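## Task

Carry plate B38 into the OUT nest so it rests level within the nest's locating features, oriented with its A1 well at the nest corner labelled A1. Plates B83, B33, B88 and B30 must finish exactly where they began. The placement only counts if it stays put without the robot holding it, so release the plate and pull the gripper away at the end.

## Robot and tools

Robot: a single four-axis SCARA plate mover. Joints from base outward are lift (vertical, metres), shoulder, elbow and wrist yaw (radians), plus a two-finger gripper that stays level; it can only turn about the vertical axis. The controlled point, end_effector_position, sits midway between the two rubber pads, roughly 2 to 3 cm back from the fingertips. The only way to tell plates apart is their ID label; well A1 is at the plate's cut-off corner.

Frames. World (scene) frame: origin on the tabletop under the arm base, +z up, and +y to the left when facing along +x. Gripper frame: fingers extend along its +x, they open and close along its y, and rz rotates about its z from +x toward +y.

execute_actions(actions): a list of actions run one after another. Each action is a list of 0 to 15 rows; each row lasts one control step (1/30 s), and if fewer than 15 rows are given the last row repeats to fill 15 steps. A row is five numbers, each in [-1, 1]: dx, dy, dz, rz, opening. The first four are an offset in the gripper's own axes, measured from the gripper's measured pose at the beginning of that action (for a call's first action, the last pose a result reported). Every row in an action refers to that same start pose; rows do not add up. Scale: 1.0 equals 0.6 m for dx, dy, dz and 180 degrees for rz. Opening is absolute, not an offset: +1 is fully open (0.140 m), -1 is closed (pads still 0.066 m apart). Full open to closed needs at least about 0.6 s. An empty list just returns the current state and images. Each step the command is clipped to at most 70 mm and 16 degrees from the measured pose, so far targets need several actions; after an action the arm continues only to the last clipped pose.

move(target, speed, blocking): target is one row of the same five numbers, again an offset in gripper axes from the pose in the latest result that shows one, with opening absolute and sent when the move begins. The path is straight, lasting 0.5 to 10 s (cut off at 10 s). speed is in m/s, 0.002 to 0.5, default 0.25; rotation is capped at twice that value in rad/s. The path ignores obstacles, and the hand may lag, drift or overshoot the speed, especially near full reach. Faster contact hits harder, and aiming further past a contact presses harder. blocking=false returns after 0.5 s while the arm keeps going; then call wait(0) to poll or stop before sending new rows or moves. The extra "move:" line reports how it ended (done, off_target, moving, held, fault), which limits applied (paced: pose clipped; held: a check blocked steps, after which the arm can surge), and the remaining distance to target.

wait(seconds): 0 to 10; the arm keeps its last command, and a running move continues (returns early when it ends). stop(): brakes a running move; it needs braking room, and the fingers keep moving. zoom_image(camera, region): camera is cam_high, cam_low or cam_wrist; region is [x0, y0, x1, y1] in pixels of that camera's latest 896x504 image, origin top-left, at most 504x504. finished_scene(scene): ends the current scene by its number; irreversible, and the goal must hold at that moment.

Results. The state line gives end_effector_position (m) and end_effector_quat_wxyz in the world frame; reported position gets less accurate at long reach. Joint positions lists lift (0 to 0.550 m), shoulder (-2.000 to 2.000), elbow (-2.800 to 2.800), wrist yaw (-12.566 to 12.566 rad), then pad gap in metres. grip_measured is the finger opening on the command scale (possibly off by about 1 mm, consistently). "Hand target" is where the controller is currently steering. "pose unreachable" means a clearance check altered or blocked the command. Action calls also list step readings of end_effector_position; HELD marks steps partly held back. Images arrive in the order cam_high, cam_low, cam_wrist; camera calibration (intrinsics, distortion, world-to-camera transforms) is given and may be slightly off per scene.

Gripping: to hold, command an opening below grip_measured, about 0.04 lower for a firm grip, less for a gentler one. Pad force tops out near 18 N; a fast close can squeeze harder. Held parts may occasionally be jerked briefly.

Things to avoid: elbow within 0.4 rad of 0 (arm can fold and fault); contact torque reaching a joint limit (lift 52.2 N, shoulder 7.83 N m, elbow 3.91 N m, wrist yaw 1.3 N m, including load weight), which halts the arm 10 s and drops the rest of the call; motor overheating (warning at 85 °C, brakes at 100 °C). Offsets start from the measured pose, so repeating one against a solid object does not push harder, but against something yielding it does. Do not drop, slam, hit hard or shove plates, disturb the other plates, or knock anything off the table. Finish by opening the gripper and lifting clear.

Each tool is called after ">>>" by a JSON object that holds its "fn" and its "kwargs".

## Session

>>> {"fn": "execute_actions", "kwargs": {"actions": []}}

>>> {"fn": "zoom_image", "kwargs": {"camera": "cam_low", "region": [250, 220, 510, 375]}}

Scene clock: 0.00 s.
end_effector_position=(+0.3908, -0.0581, +0.0802) grip_measured=+1.00 end_effector_quat_wxyz=(+0.684, +0.000, +0.000, +0.730)
Joint positions: [0.075 0.13  1.219 0.287 0.14 ]
Motor temperatures (°C, as the motors report them): [31 25 26 28]
Hand target: +0.391, -0.058, +0.080; +0.684, +0.000, +0.000, +0.730
camera_calibration (this result's frames):
cam_wrist: T_world_to_cam=[[0.997952, 0.0638268, 0.00429647, -0.378374], [0.0418439, -0.600489, -0.798538, 0.000327724], [-0.0483881, 0.797082, -0.60193, 0.209142], [0, 0, 0, 1]] pos_world=[0.387706, -0.142356, 0.127776]

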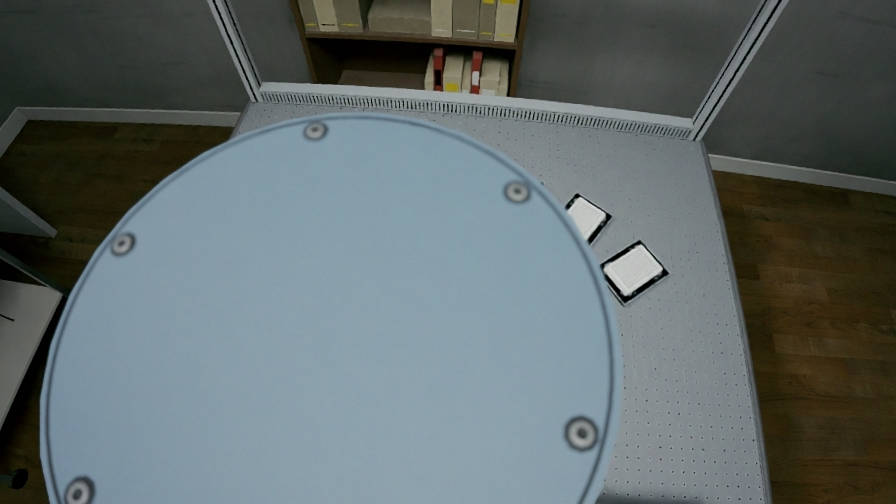

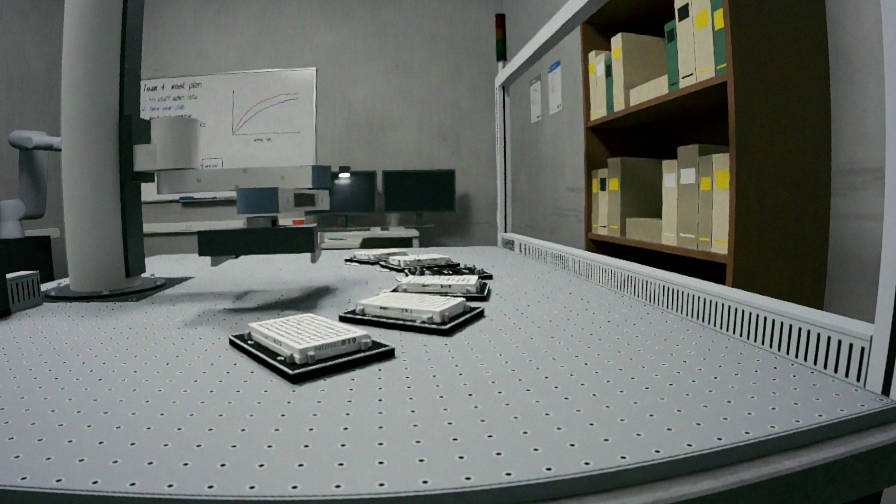

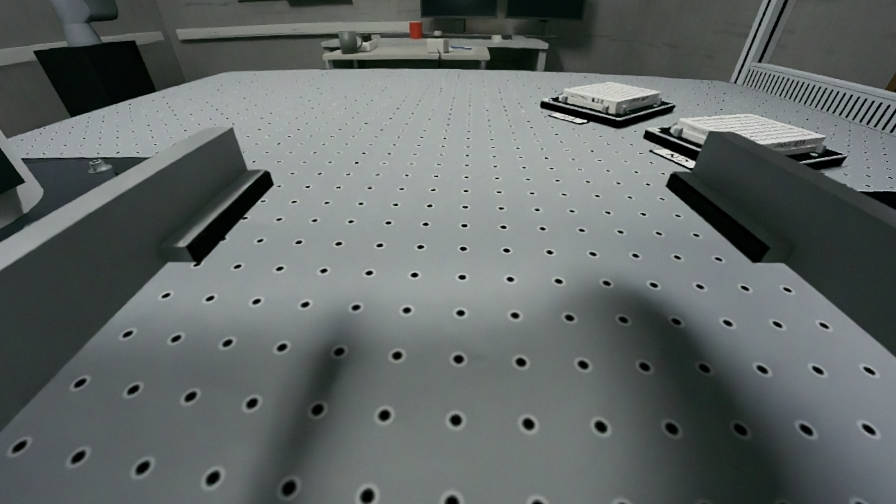

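Region (250, 220, 510, 375) of cam_low's 896x504 image, scaled by 1.938, with more detail than that image has; it fills the top 300 rows of this view, and the rest is white.

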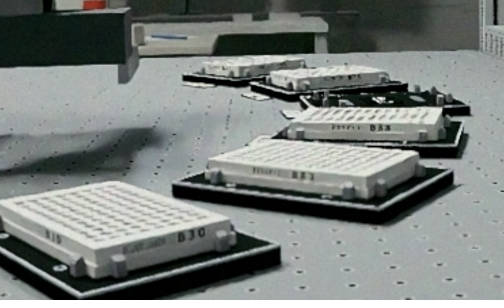

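>>> {"fn": "move", "kwargs": {"target": [0,-0.217,0.1,-0.55,1]}}

>>> {"fn": "zoom_image", "kwargs": {"camera": "cam_wrist", "region": [230, 100, 730, 350]}}

>>> {"fn": "zoom_image", "kwargs": {"camera": "cam_low", "region": [340, 245, 500, 325]}}

Scene clock: 5.80 s.
end_effector_position=(+0.5208, -0.0495, +0.1402) grip_measured=+1.00 end_effector_quat_wxyz=(+0.999, +0.000, +0.000, -0.046)
Joint positions: [ 0.135  0.811  0.816 -1.719  0.14 ]
Motor temperatures (°C, as the motors report them): [31 25 26 28]
Hand target: +0.521, -0.050, +0.140; +0.999, +0.000, +0.000, -0.046
Off the commanded pose: 0.000 m, 0 deg.
move: done
camera_calibration (this result's frames):
cam_wrist: T_world_to_cam=[[-0.0926592, -0.995689, 0.00429647, 0.00663614], [-0.599663, 0.0523592, -0.798538, 0.414382], [0.79487, -0.0765683, -0.60193, -0.237705], [0, 0, 0, 1]] pos_world=[0.438049, -0.0332898, 0.18779]

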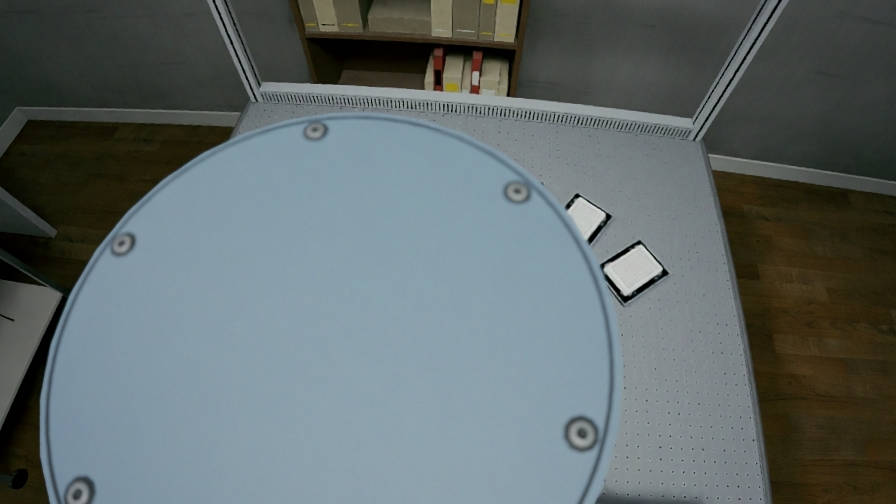

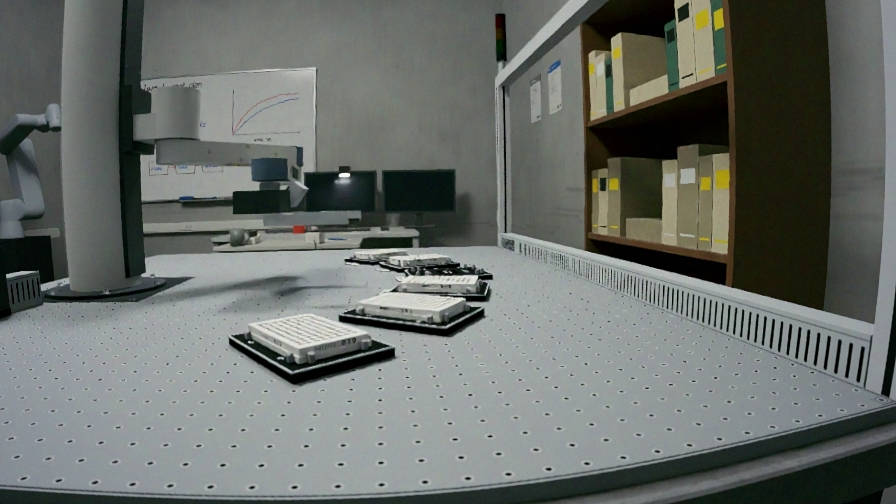

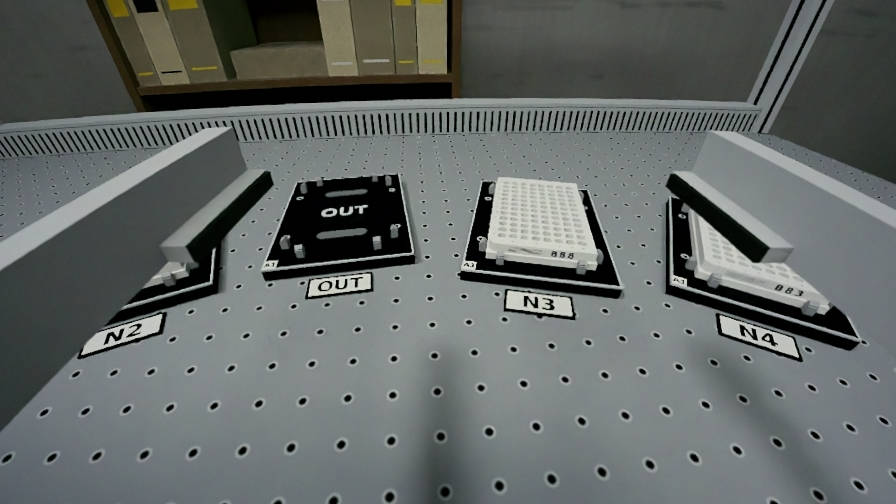

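Region (230, 100, 730, 350) of cam_wrist's 896x504 image, scaled by 1.008, with more detail than that image has.

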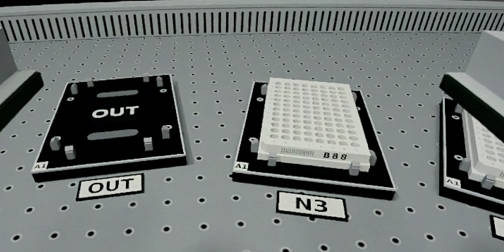

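Region (340, 245, 500, 325) of cam_low's 896x504 image, scaled by 3.150, with more detail than that image has.

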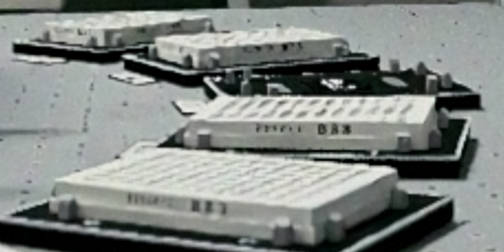

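>>> {"fn": "move", "kwargs": {"target": [-0.03,0.365,-0.03,0.206,1]}}

>>> {"fn": "zoom_image", "kwargs": {"camera": "cam_wrist", "region": [230, 100, 730, 350]}}

Scene clock: 8.47 s.
end_effector_position=(+0.5230, +0.1704, +0.1222) grip_measured=+1.00 end_effector_quat_wxyz=(+0.962, +0.000, +0.000, +0.274)
Joint positions: [ 0.117  1.334  0.986 -1.764  0.14 ]
Motor temperatures (°C, as the motors report them): [31 25 26 28]
Hand target: +0.523, +0.170, +0.122; +0.962, +0.000, +0.000, +0.274
Off the commanded pose: 0.000 m, 0 deg.
move: done
camera_calibration (this result's frames):
cam_wrist: T_world_to_cam=[[0.526915, -0.849907, 0.00429647, -0.122999], [-0.509786, -0.320087, -0.798538, 0.406264], [0.680058, 0.418571, -0.60193, -0.257778], [0, 0, 0, 1]] pos_world=[0.447222, 0.133401, 0.169781]

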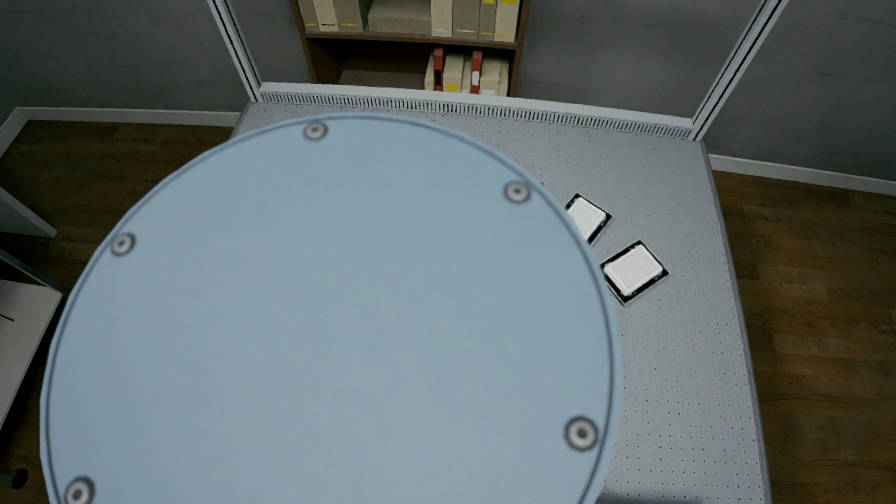

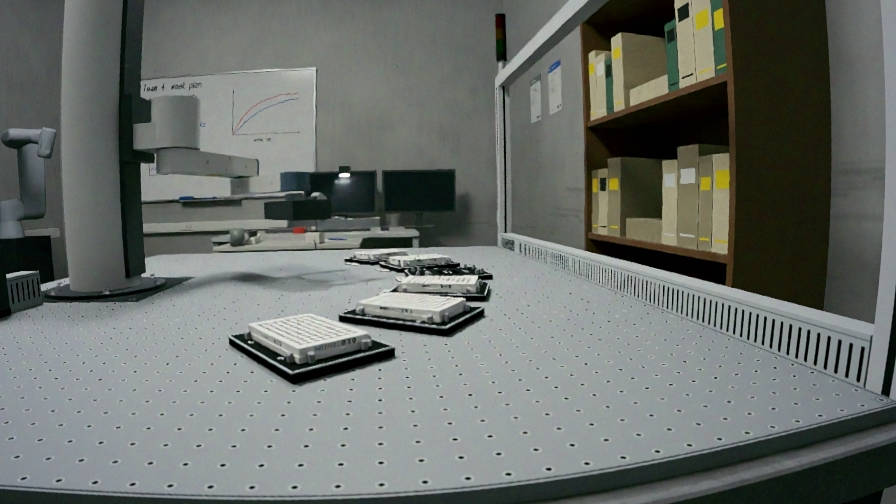

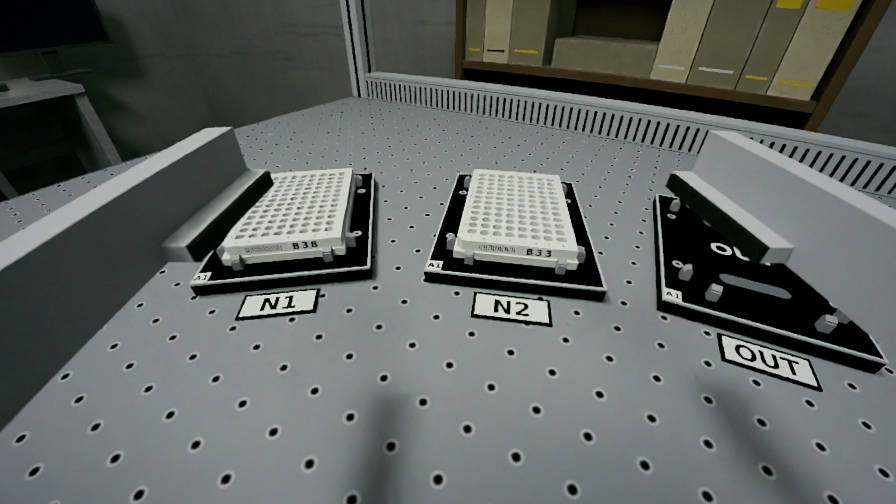

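Region (230, 100, 730, 350) of cam_wrist's 896x504 image, scaled by 1.008, with more detail than that image has.

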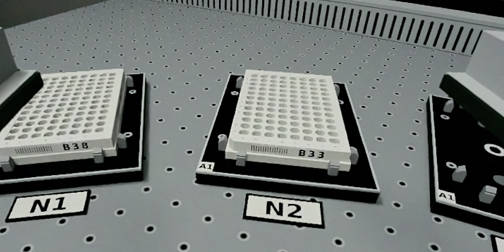

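>>> {"fn": "move", "kwargs": {"target": [0.217,0.218,-0.03,0.055,0.3]}}

Scene clock: 10.93 s.
end_effector_position=(+0.5645, +0.3504, +0.1042) grip_measured=+0.30 end_effector_quat_wxyz=(+0.934, +0.000, +0.000, +0.357)
Joint positions: [ 0.099  1.406  1.656 -2.333  0.114]
Motor temperatures (°C, as the motors report them): [31 25 26 28]
Hand target: +0.565, +0.350, +0.104; +0.934, +0.000, +0.000, +0.356
Off the commanded pose: 0.000 m, 0 deg.
move: done
camera_calibration (this result's frames):
cam_wrist: T_world_to_cam=[[0.665583, -0.746311, 0.00429647, -0.106433], [-0.446951, -0.403202, -0.798538, 0.464297], [0.59769, 0.529573, -0.60193, -0.364567], [0, 0, 0, 1]] pos_world=[0.496256, 0.300838, 0.151773]

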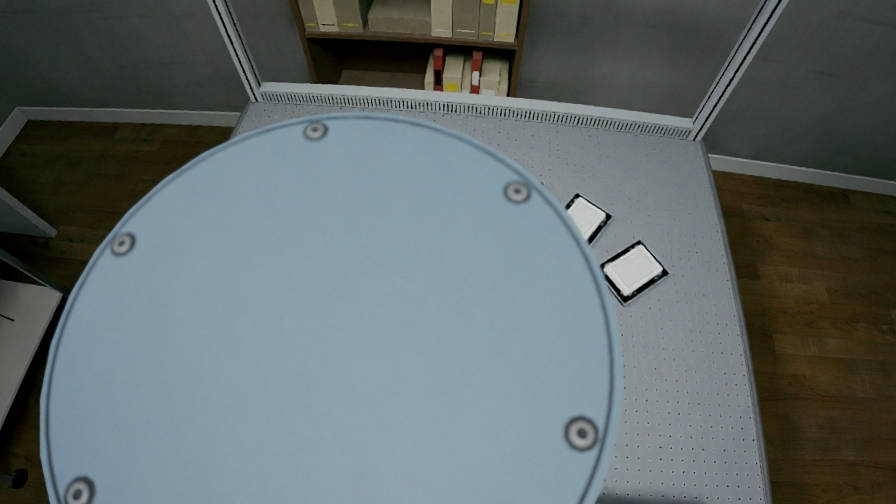

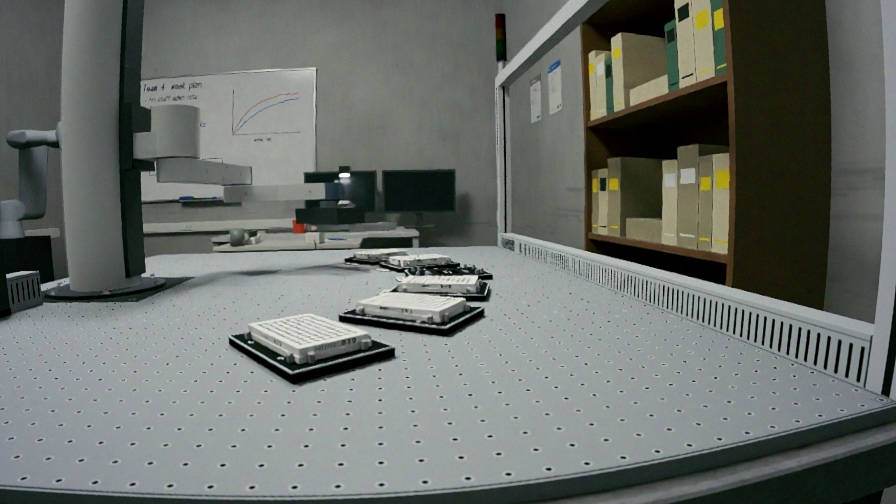

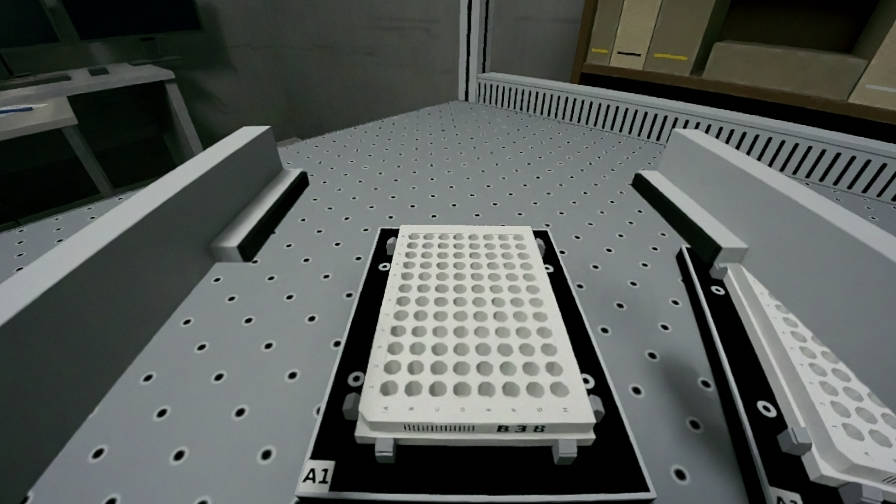

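>>> {"fn": "move", "kwargs": {"target": [0.057,-0.003,-0.08,-0.003,0], "speed": 0.12}}

>>> {"fn": "move", "kwargs": {"target": [0,0,-0.048,0,0], "speed": 0.06}}

>>> {"fn": "move", "kwargs": {"target": [0,0,0,0,-0.52]}}

Scene clock: 13.00 s.
end_effector_position=(+0.5912, +0.3718, +0.0562) grip_measured=+0.00 end_effector_quat_wxyz=(+0.936, +0.000, +0.000, +0.352)
Joint positions: [ 0.051  1.314  1.864 -2.458  0.103]
Motor temperatures (°C, as the motors report them): [31 25 26 28]
Hand target: +0.591, +0.372, +0.056; +0.936, +0.000, +0.000, +0.352
Off the commanded pose: 0.000 m, 0 deg.
move: done
camera_calibration (this result's frames):
cam_wrist: T_world_to_cam=[[0.658606, -0.752476, 0.00429647, -0.101589], [-0.450686, -0.399023, -0.798538, 0.447158], [0.602595, 0.523985, -0.60193, -0.421605], [0, 0, 0, 1]] pos_world=[0.522492, 0.322898, 0.103733]

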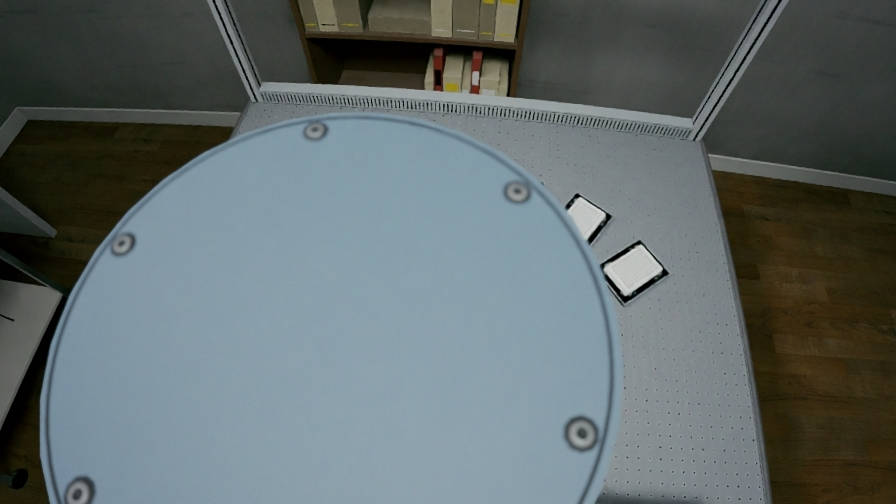

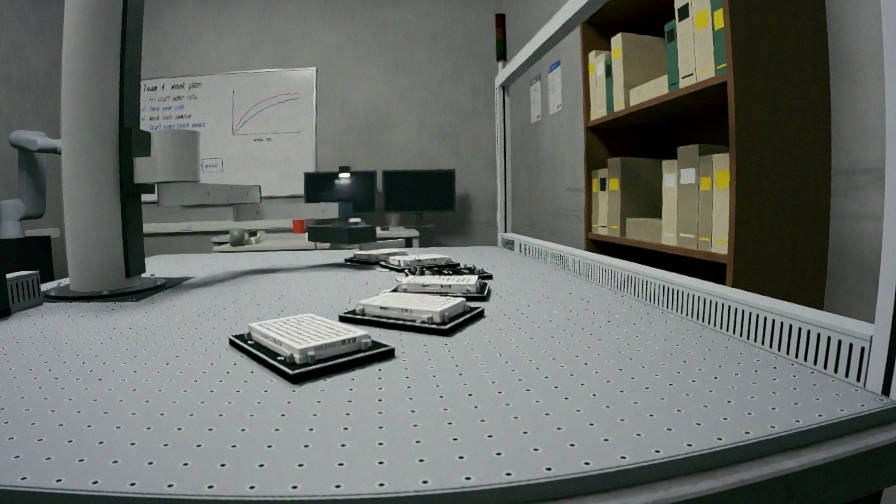

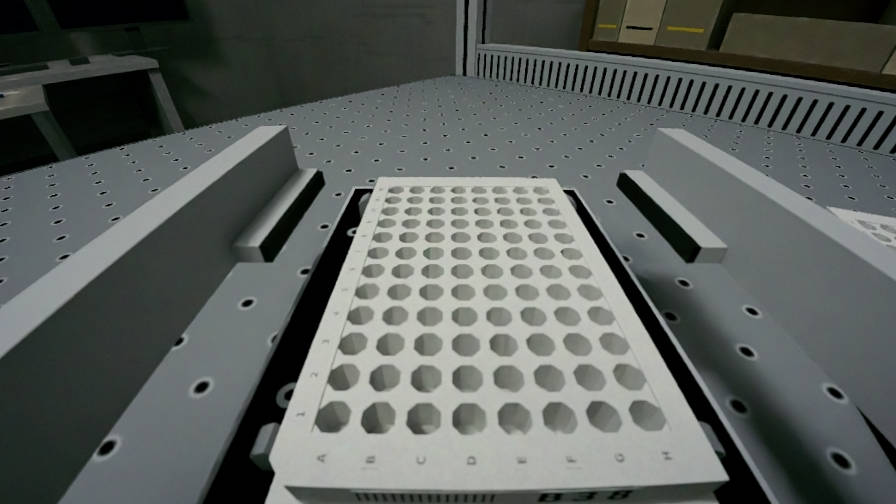

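Scene clock: 13.77 s.
end_effector_position=(+0.5912, +0.3718, +0.0276) grip_measured=+0.00 end_effector_quat_wxyz=(+0.936, +0.000, +0.000, +0.352)
Joint positions: [ 0.023  1.314  1.864 -2.458  0.103]
Motor temperatures (°C, as the motors report them): [31 25 26 28]
Hand target: +0.591, +0.372, +0.027; +0.936, +0.000, +0.000, +0.352
Off the commanded pose: 0.000 m, 0 deg.
move: done
camera_calibration (this result's frames):
cam_wrist: T_world_to_cam=[[0.658575, -0.752503, 0.00429647, -0.10144], [-0.450702, -0.399005, -0.798538, 0.42436], [0.602616, 0.523961, -0.60193, -0.438776], [0, 0, 0, 1]] pos_world=[0.522479, 0.322889, 0.0751909]

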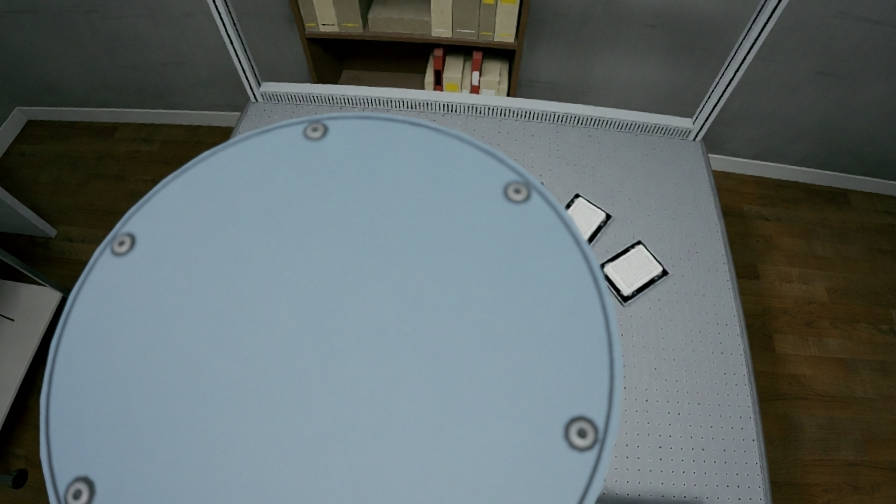

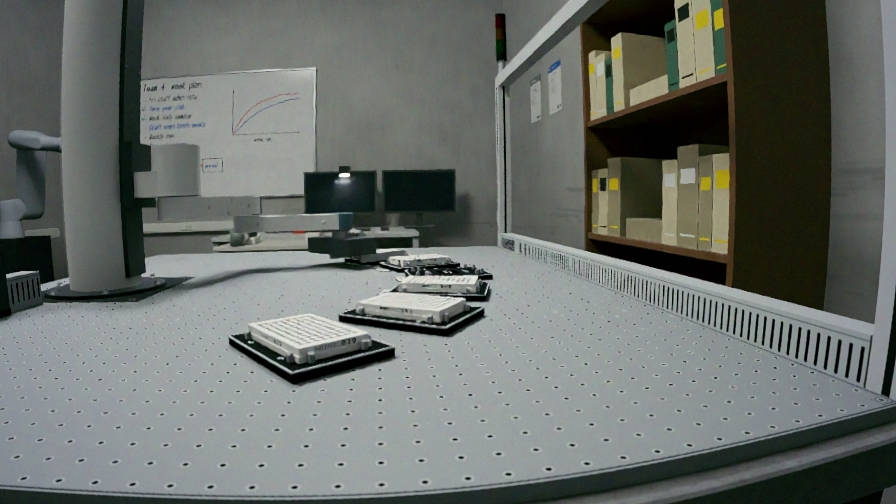

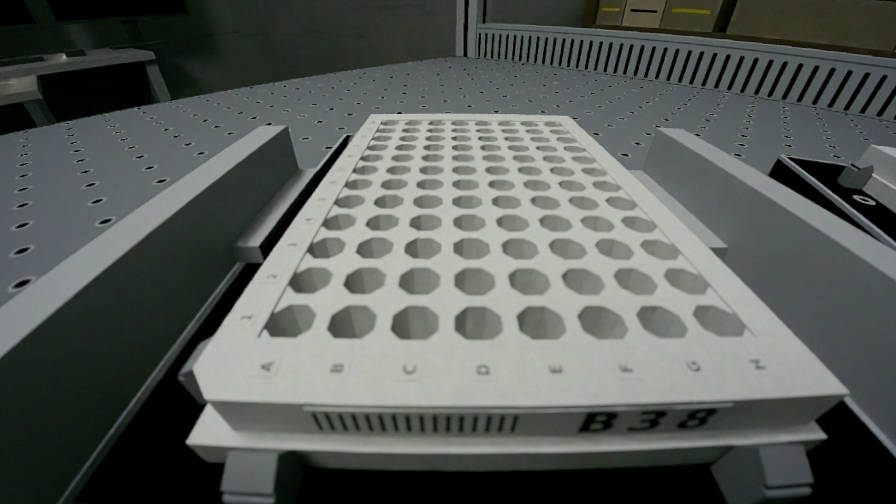

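Scene clock: 14.27 s.
end_effector_position=(+0.5913, +0.3716, +0.0277) grip_measured=-0.47 end_effector_quat_wxyz=(+0.936, +0.000, +0.000, +0.352)
Joint positions: [ 0.023  1.314  1.863 -2.458  0.085]
Motor temperatures (°C, as the motors report them): [31 25 26 28]
Hand target: +0.591, +0.372, +0.028; +0.936, +0.000, +0.000, +0.352
Off the commanded pose: 0.000 m, 0 deg.
move: done
camera_calibration (this result's frames):
cam_wrist: T_world_to_cam=[[0.657905, -0.753089, 0.00429647, -0.101069], [-0.451058, -0.398604, -0.798538, 0.424429], [0.603082, 0.523424, -0.60193, -0.438797], [0, 0, 0, 1]] pos_world=[0.522566, 0.322741, 0.0752318]

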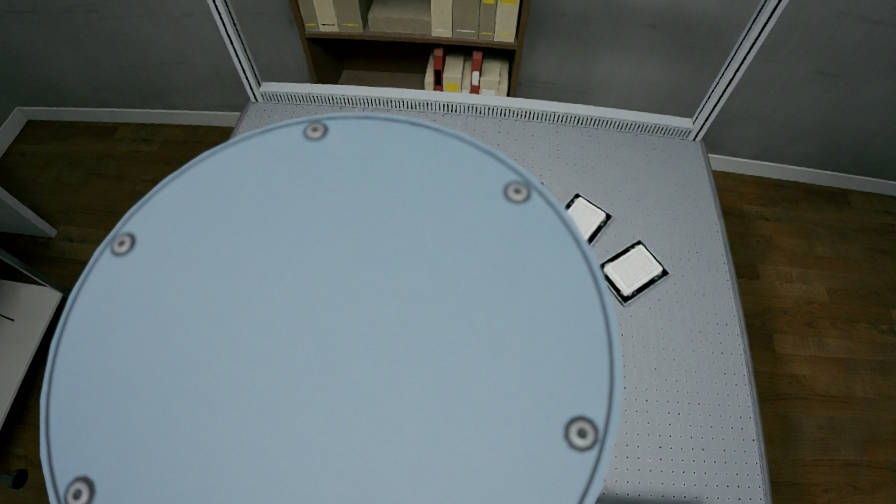

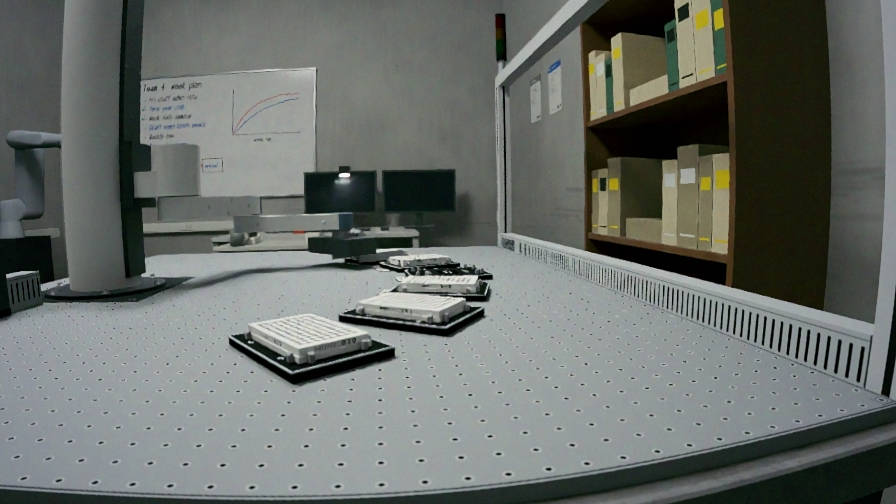

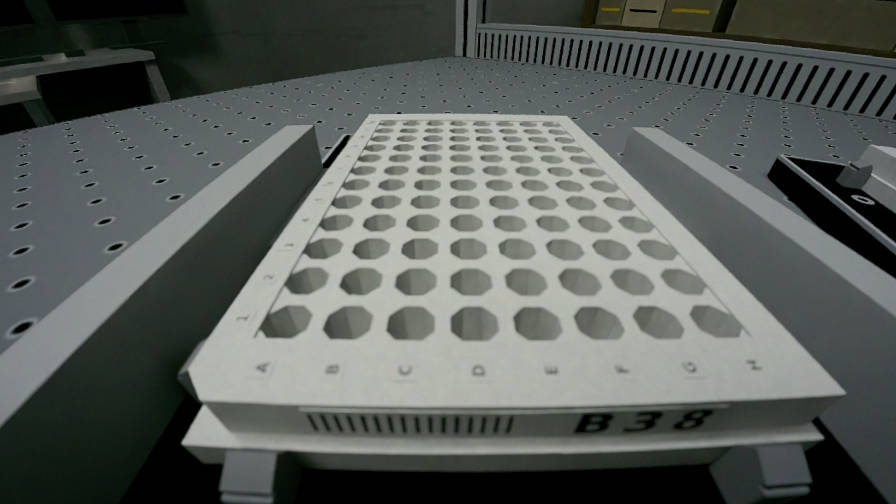

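>>> {"fn": "move", "kwargs": {"target": [0,0,0.09,0,-0.52], "speed": 0.1}}

>>> {"fn": "move", "kwargs": {"target": [-0.189,-0.572,0,-0.209,-0.52]}}

Scene clock: 16.13 s.
end_effector_position=(+0.5913, +0.3716, +0.0817) grip_measured=-0.47 end_effector_quat_wxyz=(+0.936, +0.000, +0.000, +0.352)
Joint positions: [ 0.077  1.314  1.863 -2.458  0.085]
Motor temperatures (°C, as the motors report them): [31 25 26 28]
Hand target: +0.591, +0.372, +0.082; +0.936, +0.000, +0.000, +0.352
Off the commanded pose: 0.000 m, 0 deg.
move: done
camera_calibration (this result's frames):
cam_wrist: T_world_to_cam=[[0.657947, -0.753052, 0.00429647, -0.101325], [-0.451035, -0.398629, -0.798538, 0.467571], [0.603053, 0.523457, -0.60193, -0.406276], [0, 0, 0, 1]] pos_world=[0.522564, 0.322753, 0.129259]

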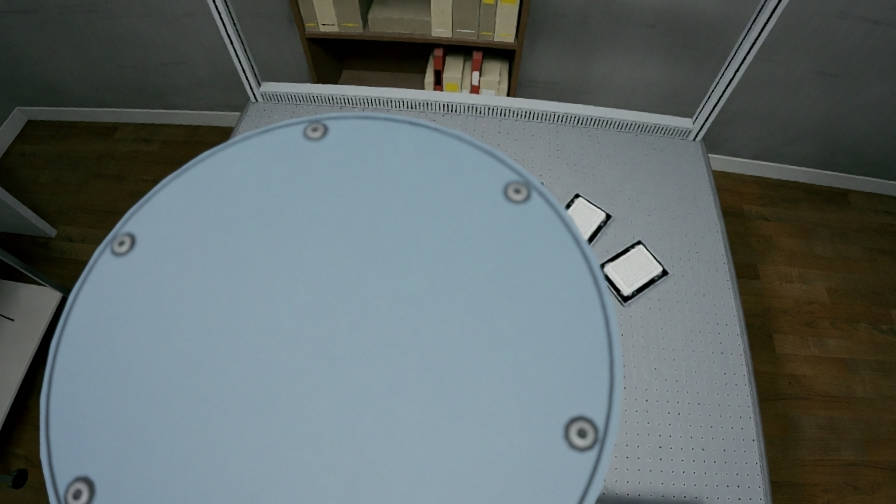

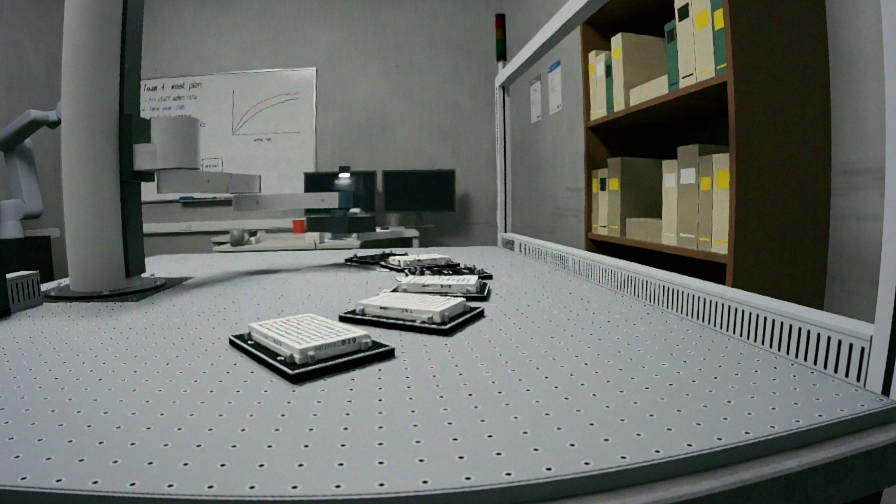

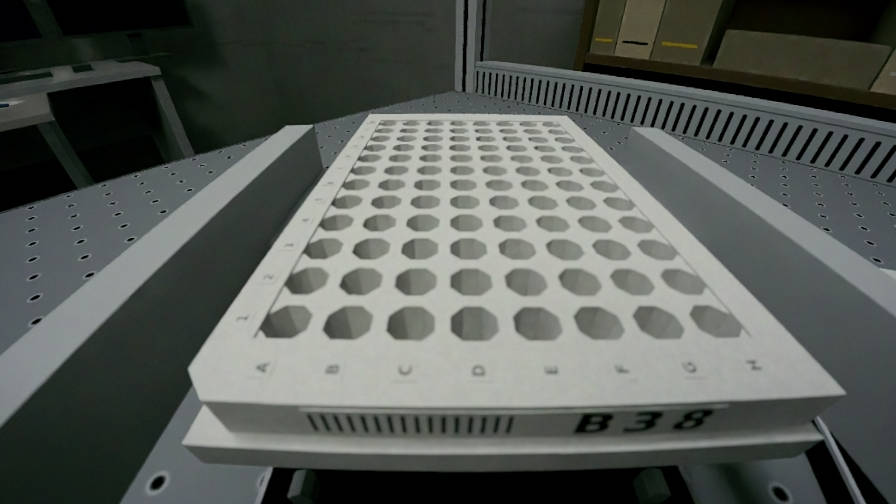

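Scene clock: 18.13 s.
end_effector_position=(+0.7320, +0.0387, +0.0817) grip_measured=-0.47 end_effector_quat_wxyz=(+1.000, +0.000, +0.000, +0.031)
Joint positions: [ 0.077  0.653  1.865 -2.455  0.085]
Motor temperatures (°C, as the motors report them): [31 25 26 28]
Hand target: +0.732, +0.039, +0.082; +1.000, +0.000, +0.000, +0.031
Off the commanded pose: 0.000 m, 0 deg.
move: done
camera_calibration (this result's frames):
cam_wrist: T_world_to_cam=[[0.0619175, -0.998072, 0.00429647, 0.00123544], [-0.600568, -0.040695, -0.798538, 0.493942], [0.797173, 0.0468631, -0.60193, -0.440485], [0, 0, 0, 1]] pos_world=[0.647712, 0.0419765, 0.129285]

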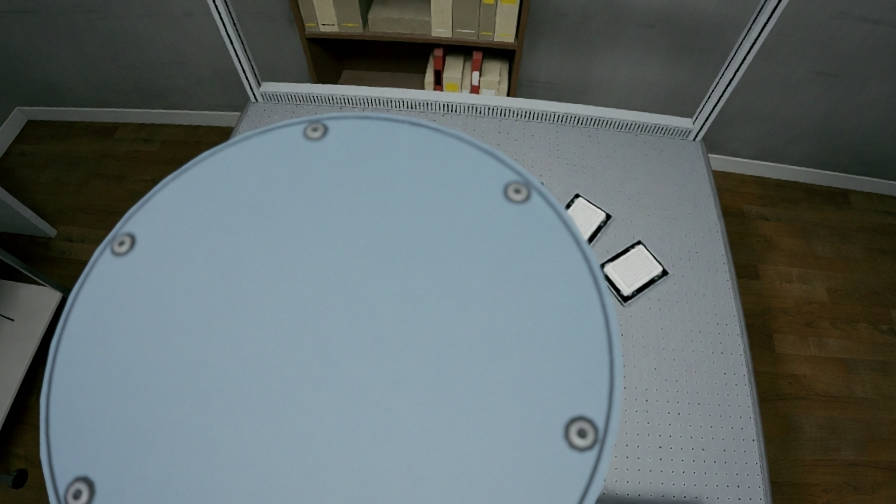

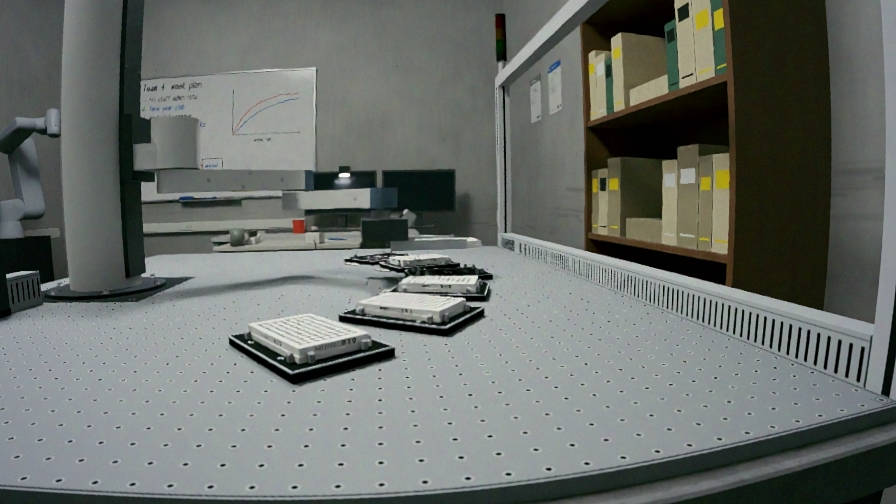

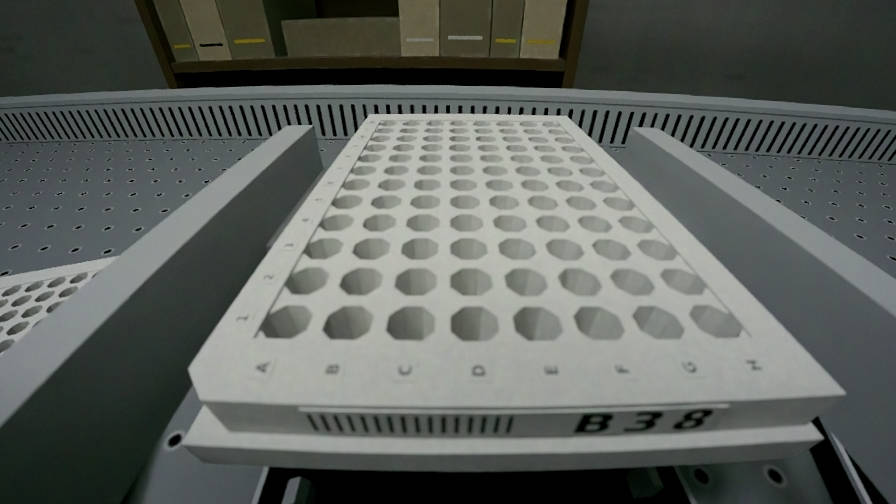

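>>> {"fn": "zoom_image", "kwargs": {"camera": "cam_wrist", "region": [230, 440, 730, 504]}}

Region (230, 440, 730, 504) of cam_wrist's 896x504 image, scaled by 1.008, with more detail than that image has; it fills the top 65 rows of this view, and the rest is white.

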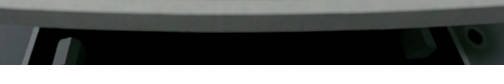

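>>> {"fn": "move", "kwargs": {"target": [-0.012,0.002,0,0,-0.52], "speed": 0.05}}

>>> {"fn": "zoom_image", "kwargs": {"camera": "cam_wrist", "region": [230, 440, 730, 504]}}

Scene clock: 20.93 s.
end_effector_position=(+0.7248, +0.0394, +0.0817) grip_measured=-0.47 end_effector_quat_wxyz=(+1.000, +0.000, +0.000, +0.031)
Joint positions: [ 0.077  0.676  1.819 -2.433  0.085]
Motor temperatures (°C, as the motors report them): [31 25 26 28]
Hand target: +0.725, +0.039, +0.082; +1.000, +0.000, +0.000, +0.031
Off the commanded pose: 0.000 m, 0 deg.
move: done
camera_calibration (this result's frames):
cam_wrist: T_world_to_cam=[[0.0617508, -0.998082, 0.00429647, 0.00251703], [-0.600575, -0.0405947, -0.798538, 0.489626], [0.797181, 0.04673, -0.60193, -0.434751], [0, 0, 0, 1]] pos_world=[0.640477, 0.0427043, 0.129284]

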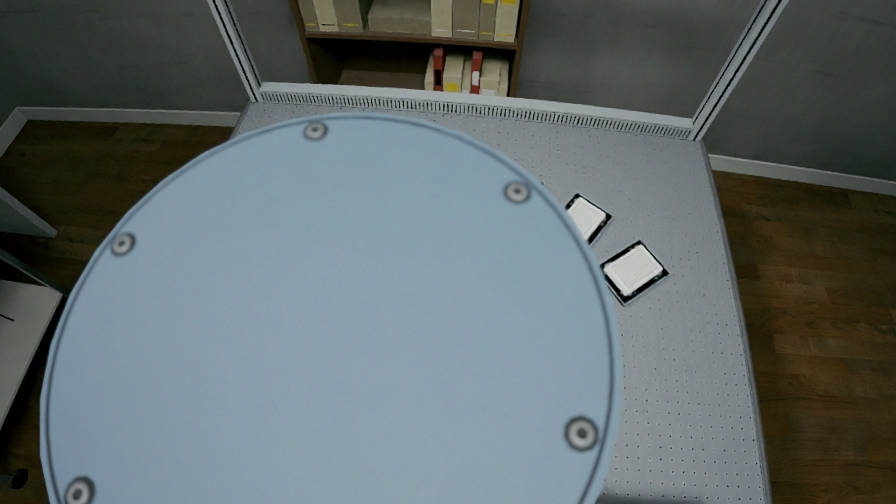

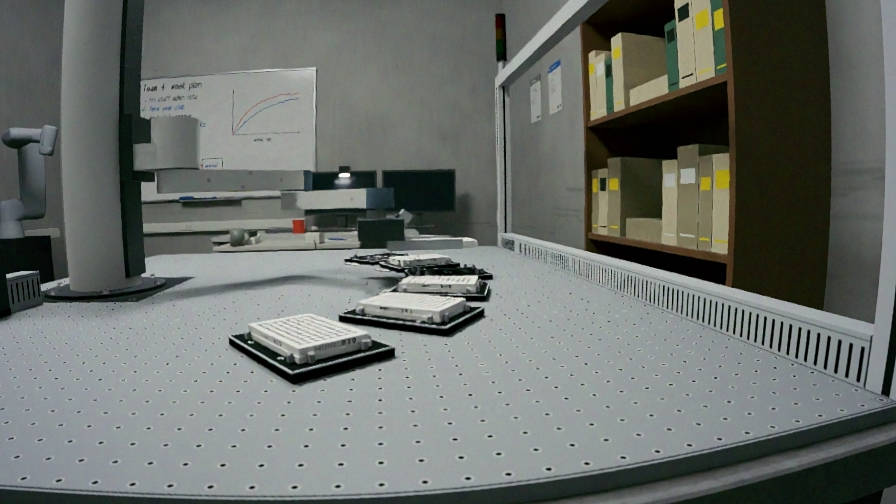

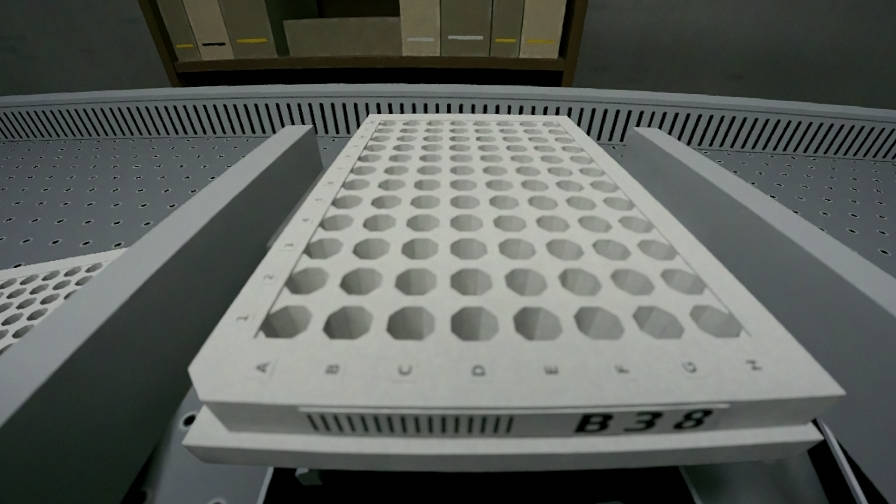

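Region (230, 440, 730, 504) of cam_wrist's 896x504 image, scaled by 1.008, with more detail than that image has; it fills the top 65 rows of this view, and the rest is white.

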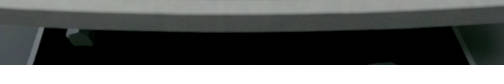

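>>> {"fn": "move", "kwargs": {"target": [0.0095,0.0025,0,0.009,-0.52], "speed": 0.05}}

>>> {"fn": "zoom_image", "kwargs": {"camera": "cam_wrist", "region": [230, 440, 730, 504]}}

Scene clock: 22.70 s.
end_effector_position=(+0.7303, +0.0413, +0.0817) grip_measured=-0.47 end_effector_quat_wxyz=(+0.999, +0.000, +0.000, +0.045)
Joint positions: [ 0.077  0.654  1.856 -2.419  0.085]
Motor temperatures (°C, as the motors report them): [31 25 26 28]
Hand target: +0.730, +0.041, +0.082; +0.999, +0.000, +0.000, +0.046
Off the commanded pose: 0.000 m, 0 deg.
move: done
camera_calibration (this result's frames):
cam_wrist: T_world_to_cam=[[0.0897198, -0.995958, 0.00429647, -0.0165188], [-0.5992, -0.0574231, -0.798538, 0.492737], [0.795556, 0.0690702, -0.60193, -0.439015], [0, 0, 0, 1]] pos_world=[0.645991, 0.0421653, 0.129284]

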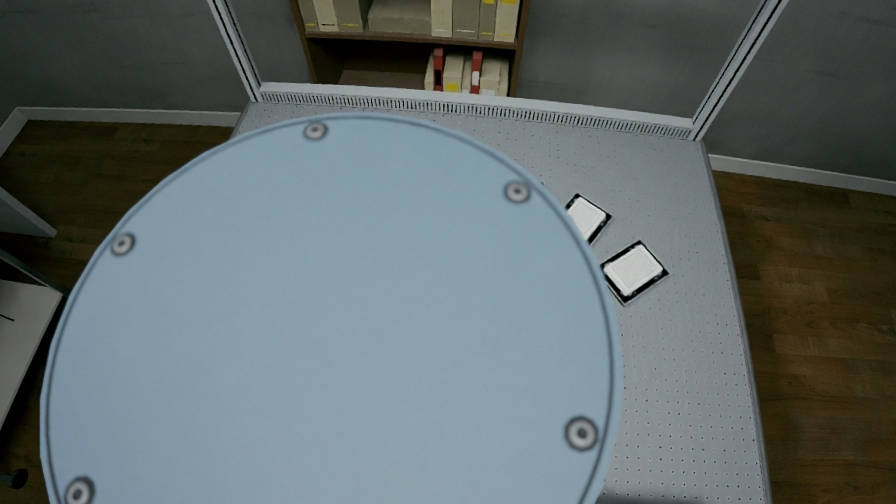

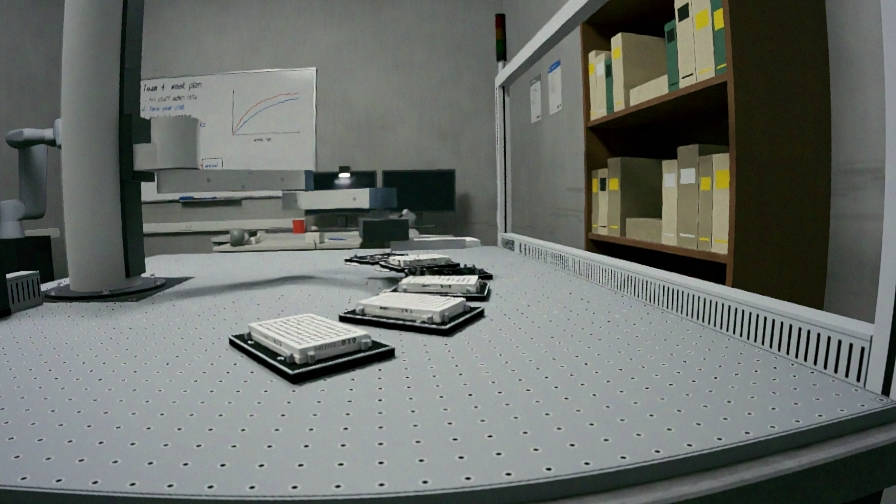

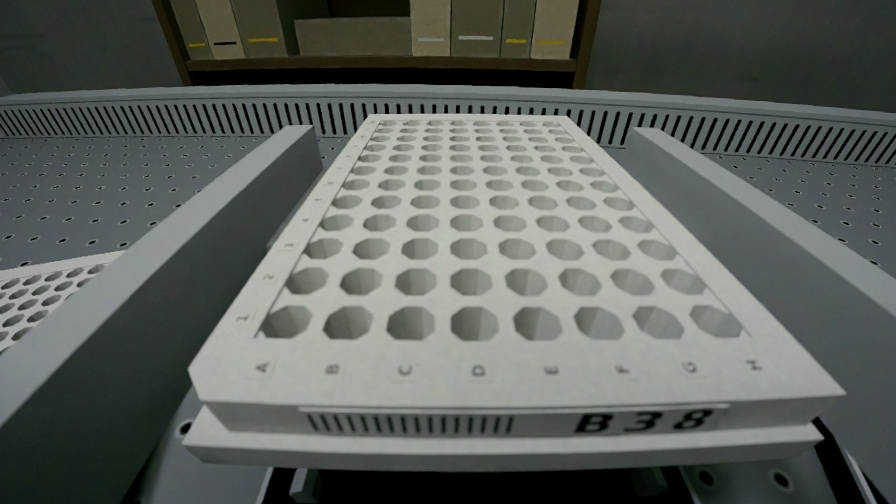

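Region (230, 440, 730, 504) of cam_wrist's 896x504 image, scaled by 1.008, with more detail than that image has; it fills the top 65 rows of this view, and the rest is white.

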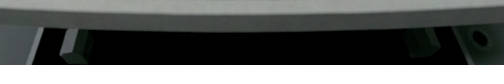

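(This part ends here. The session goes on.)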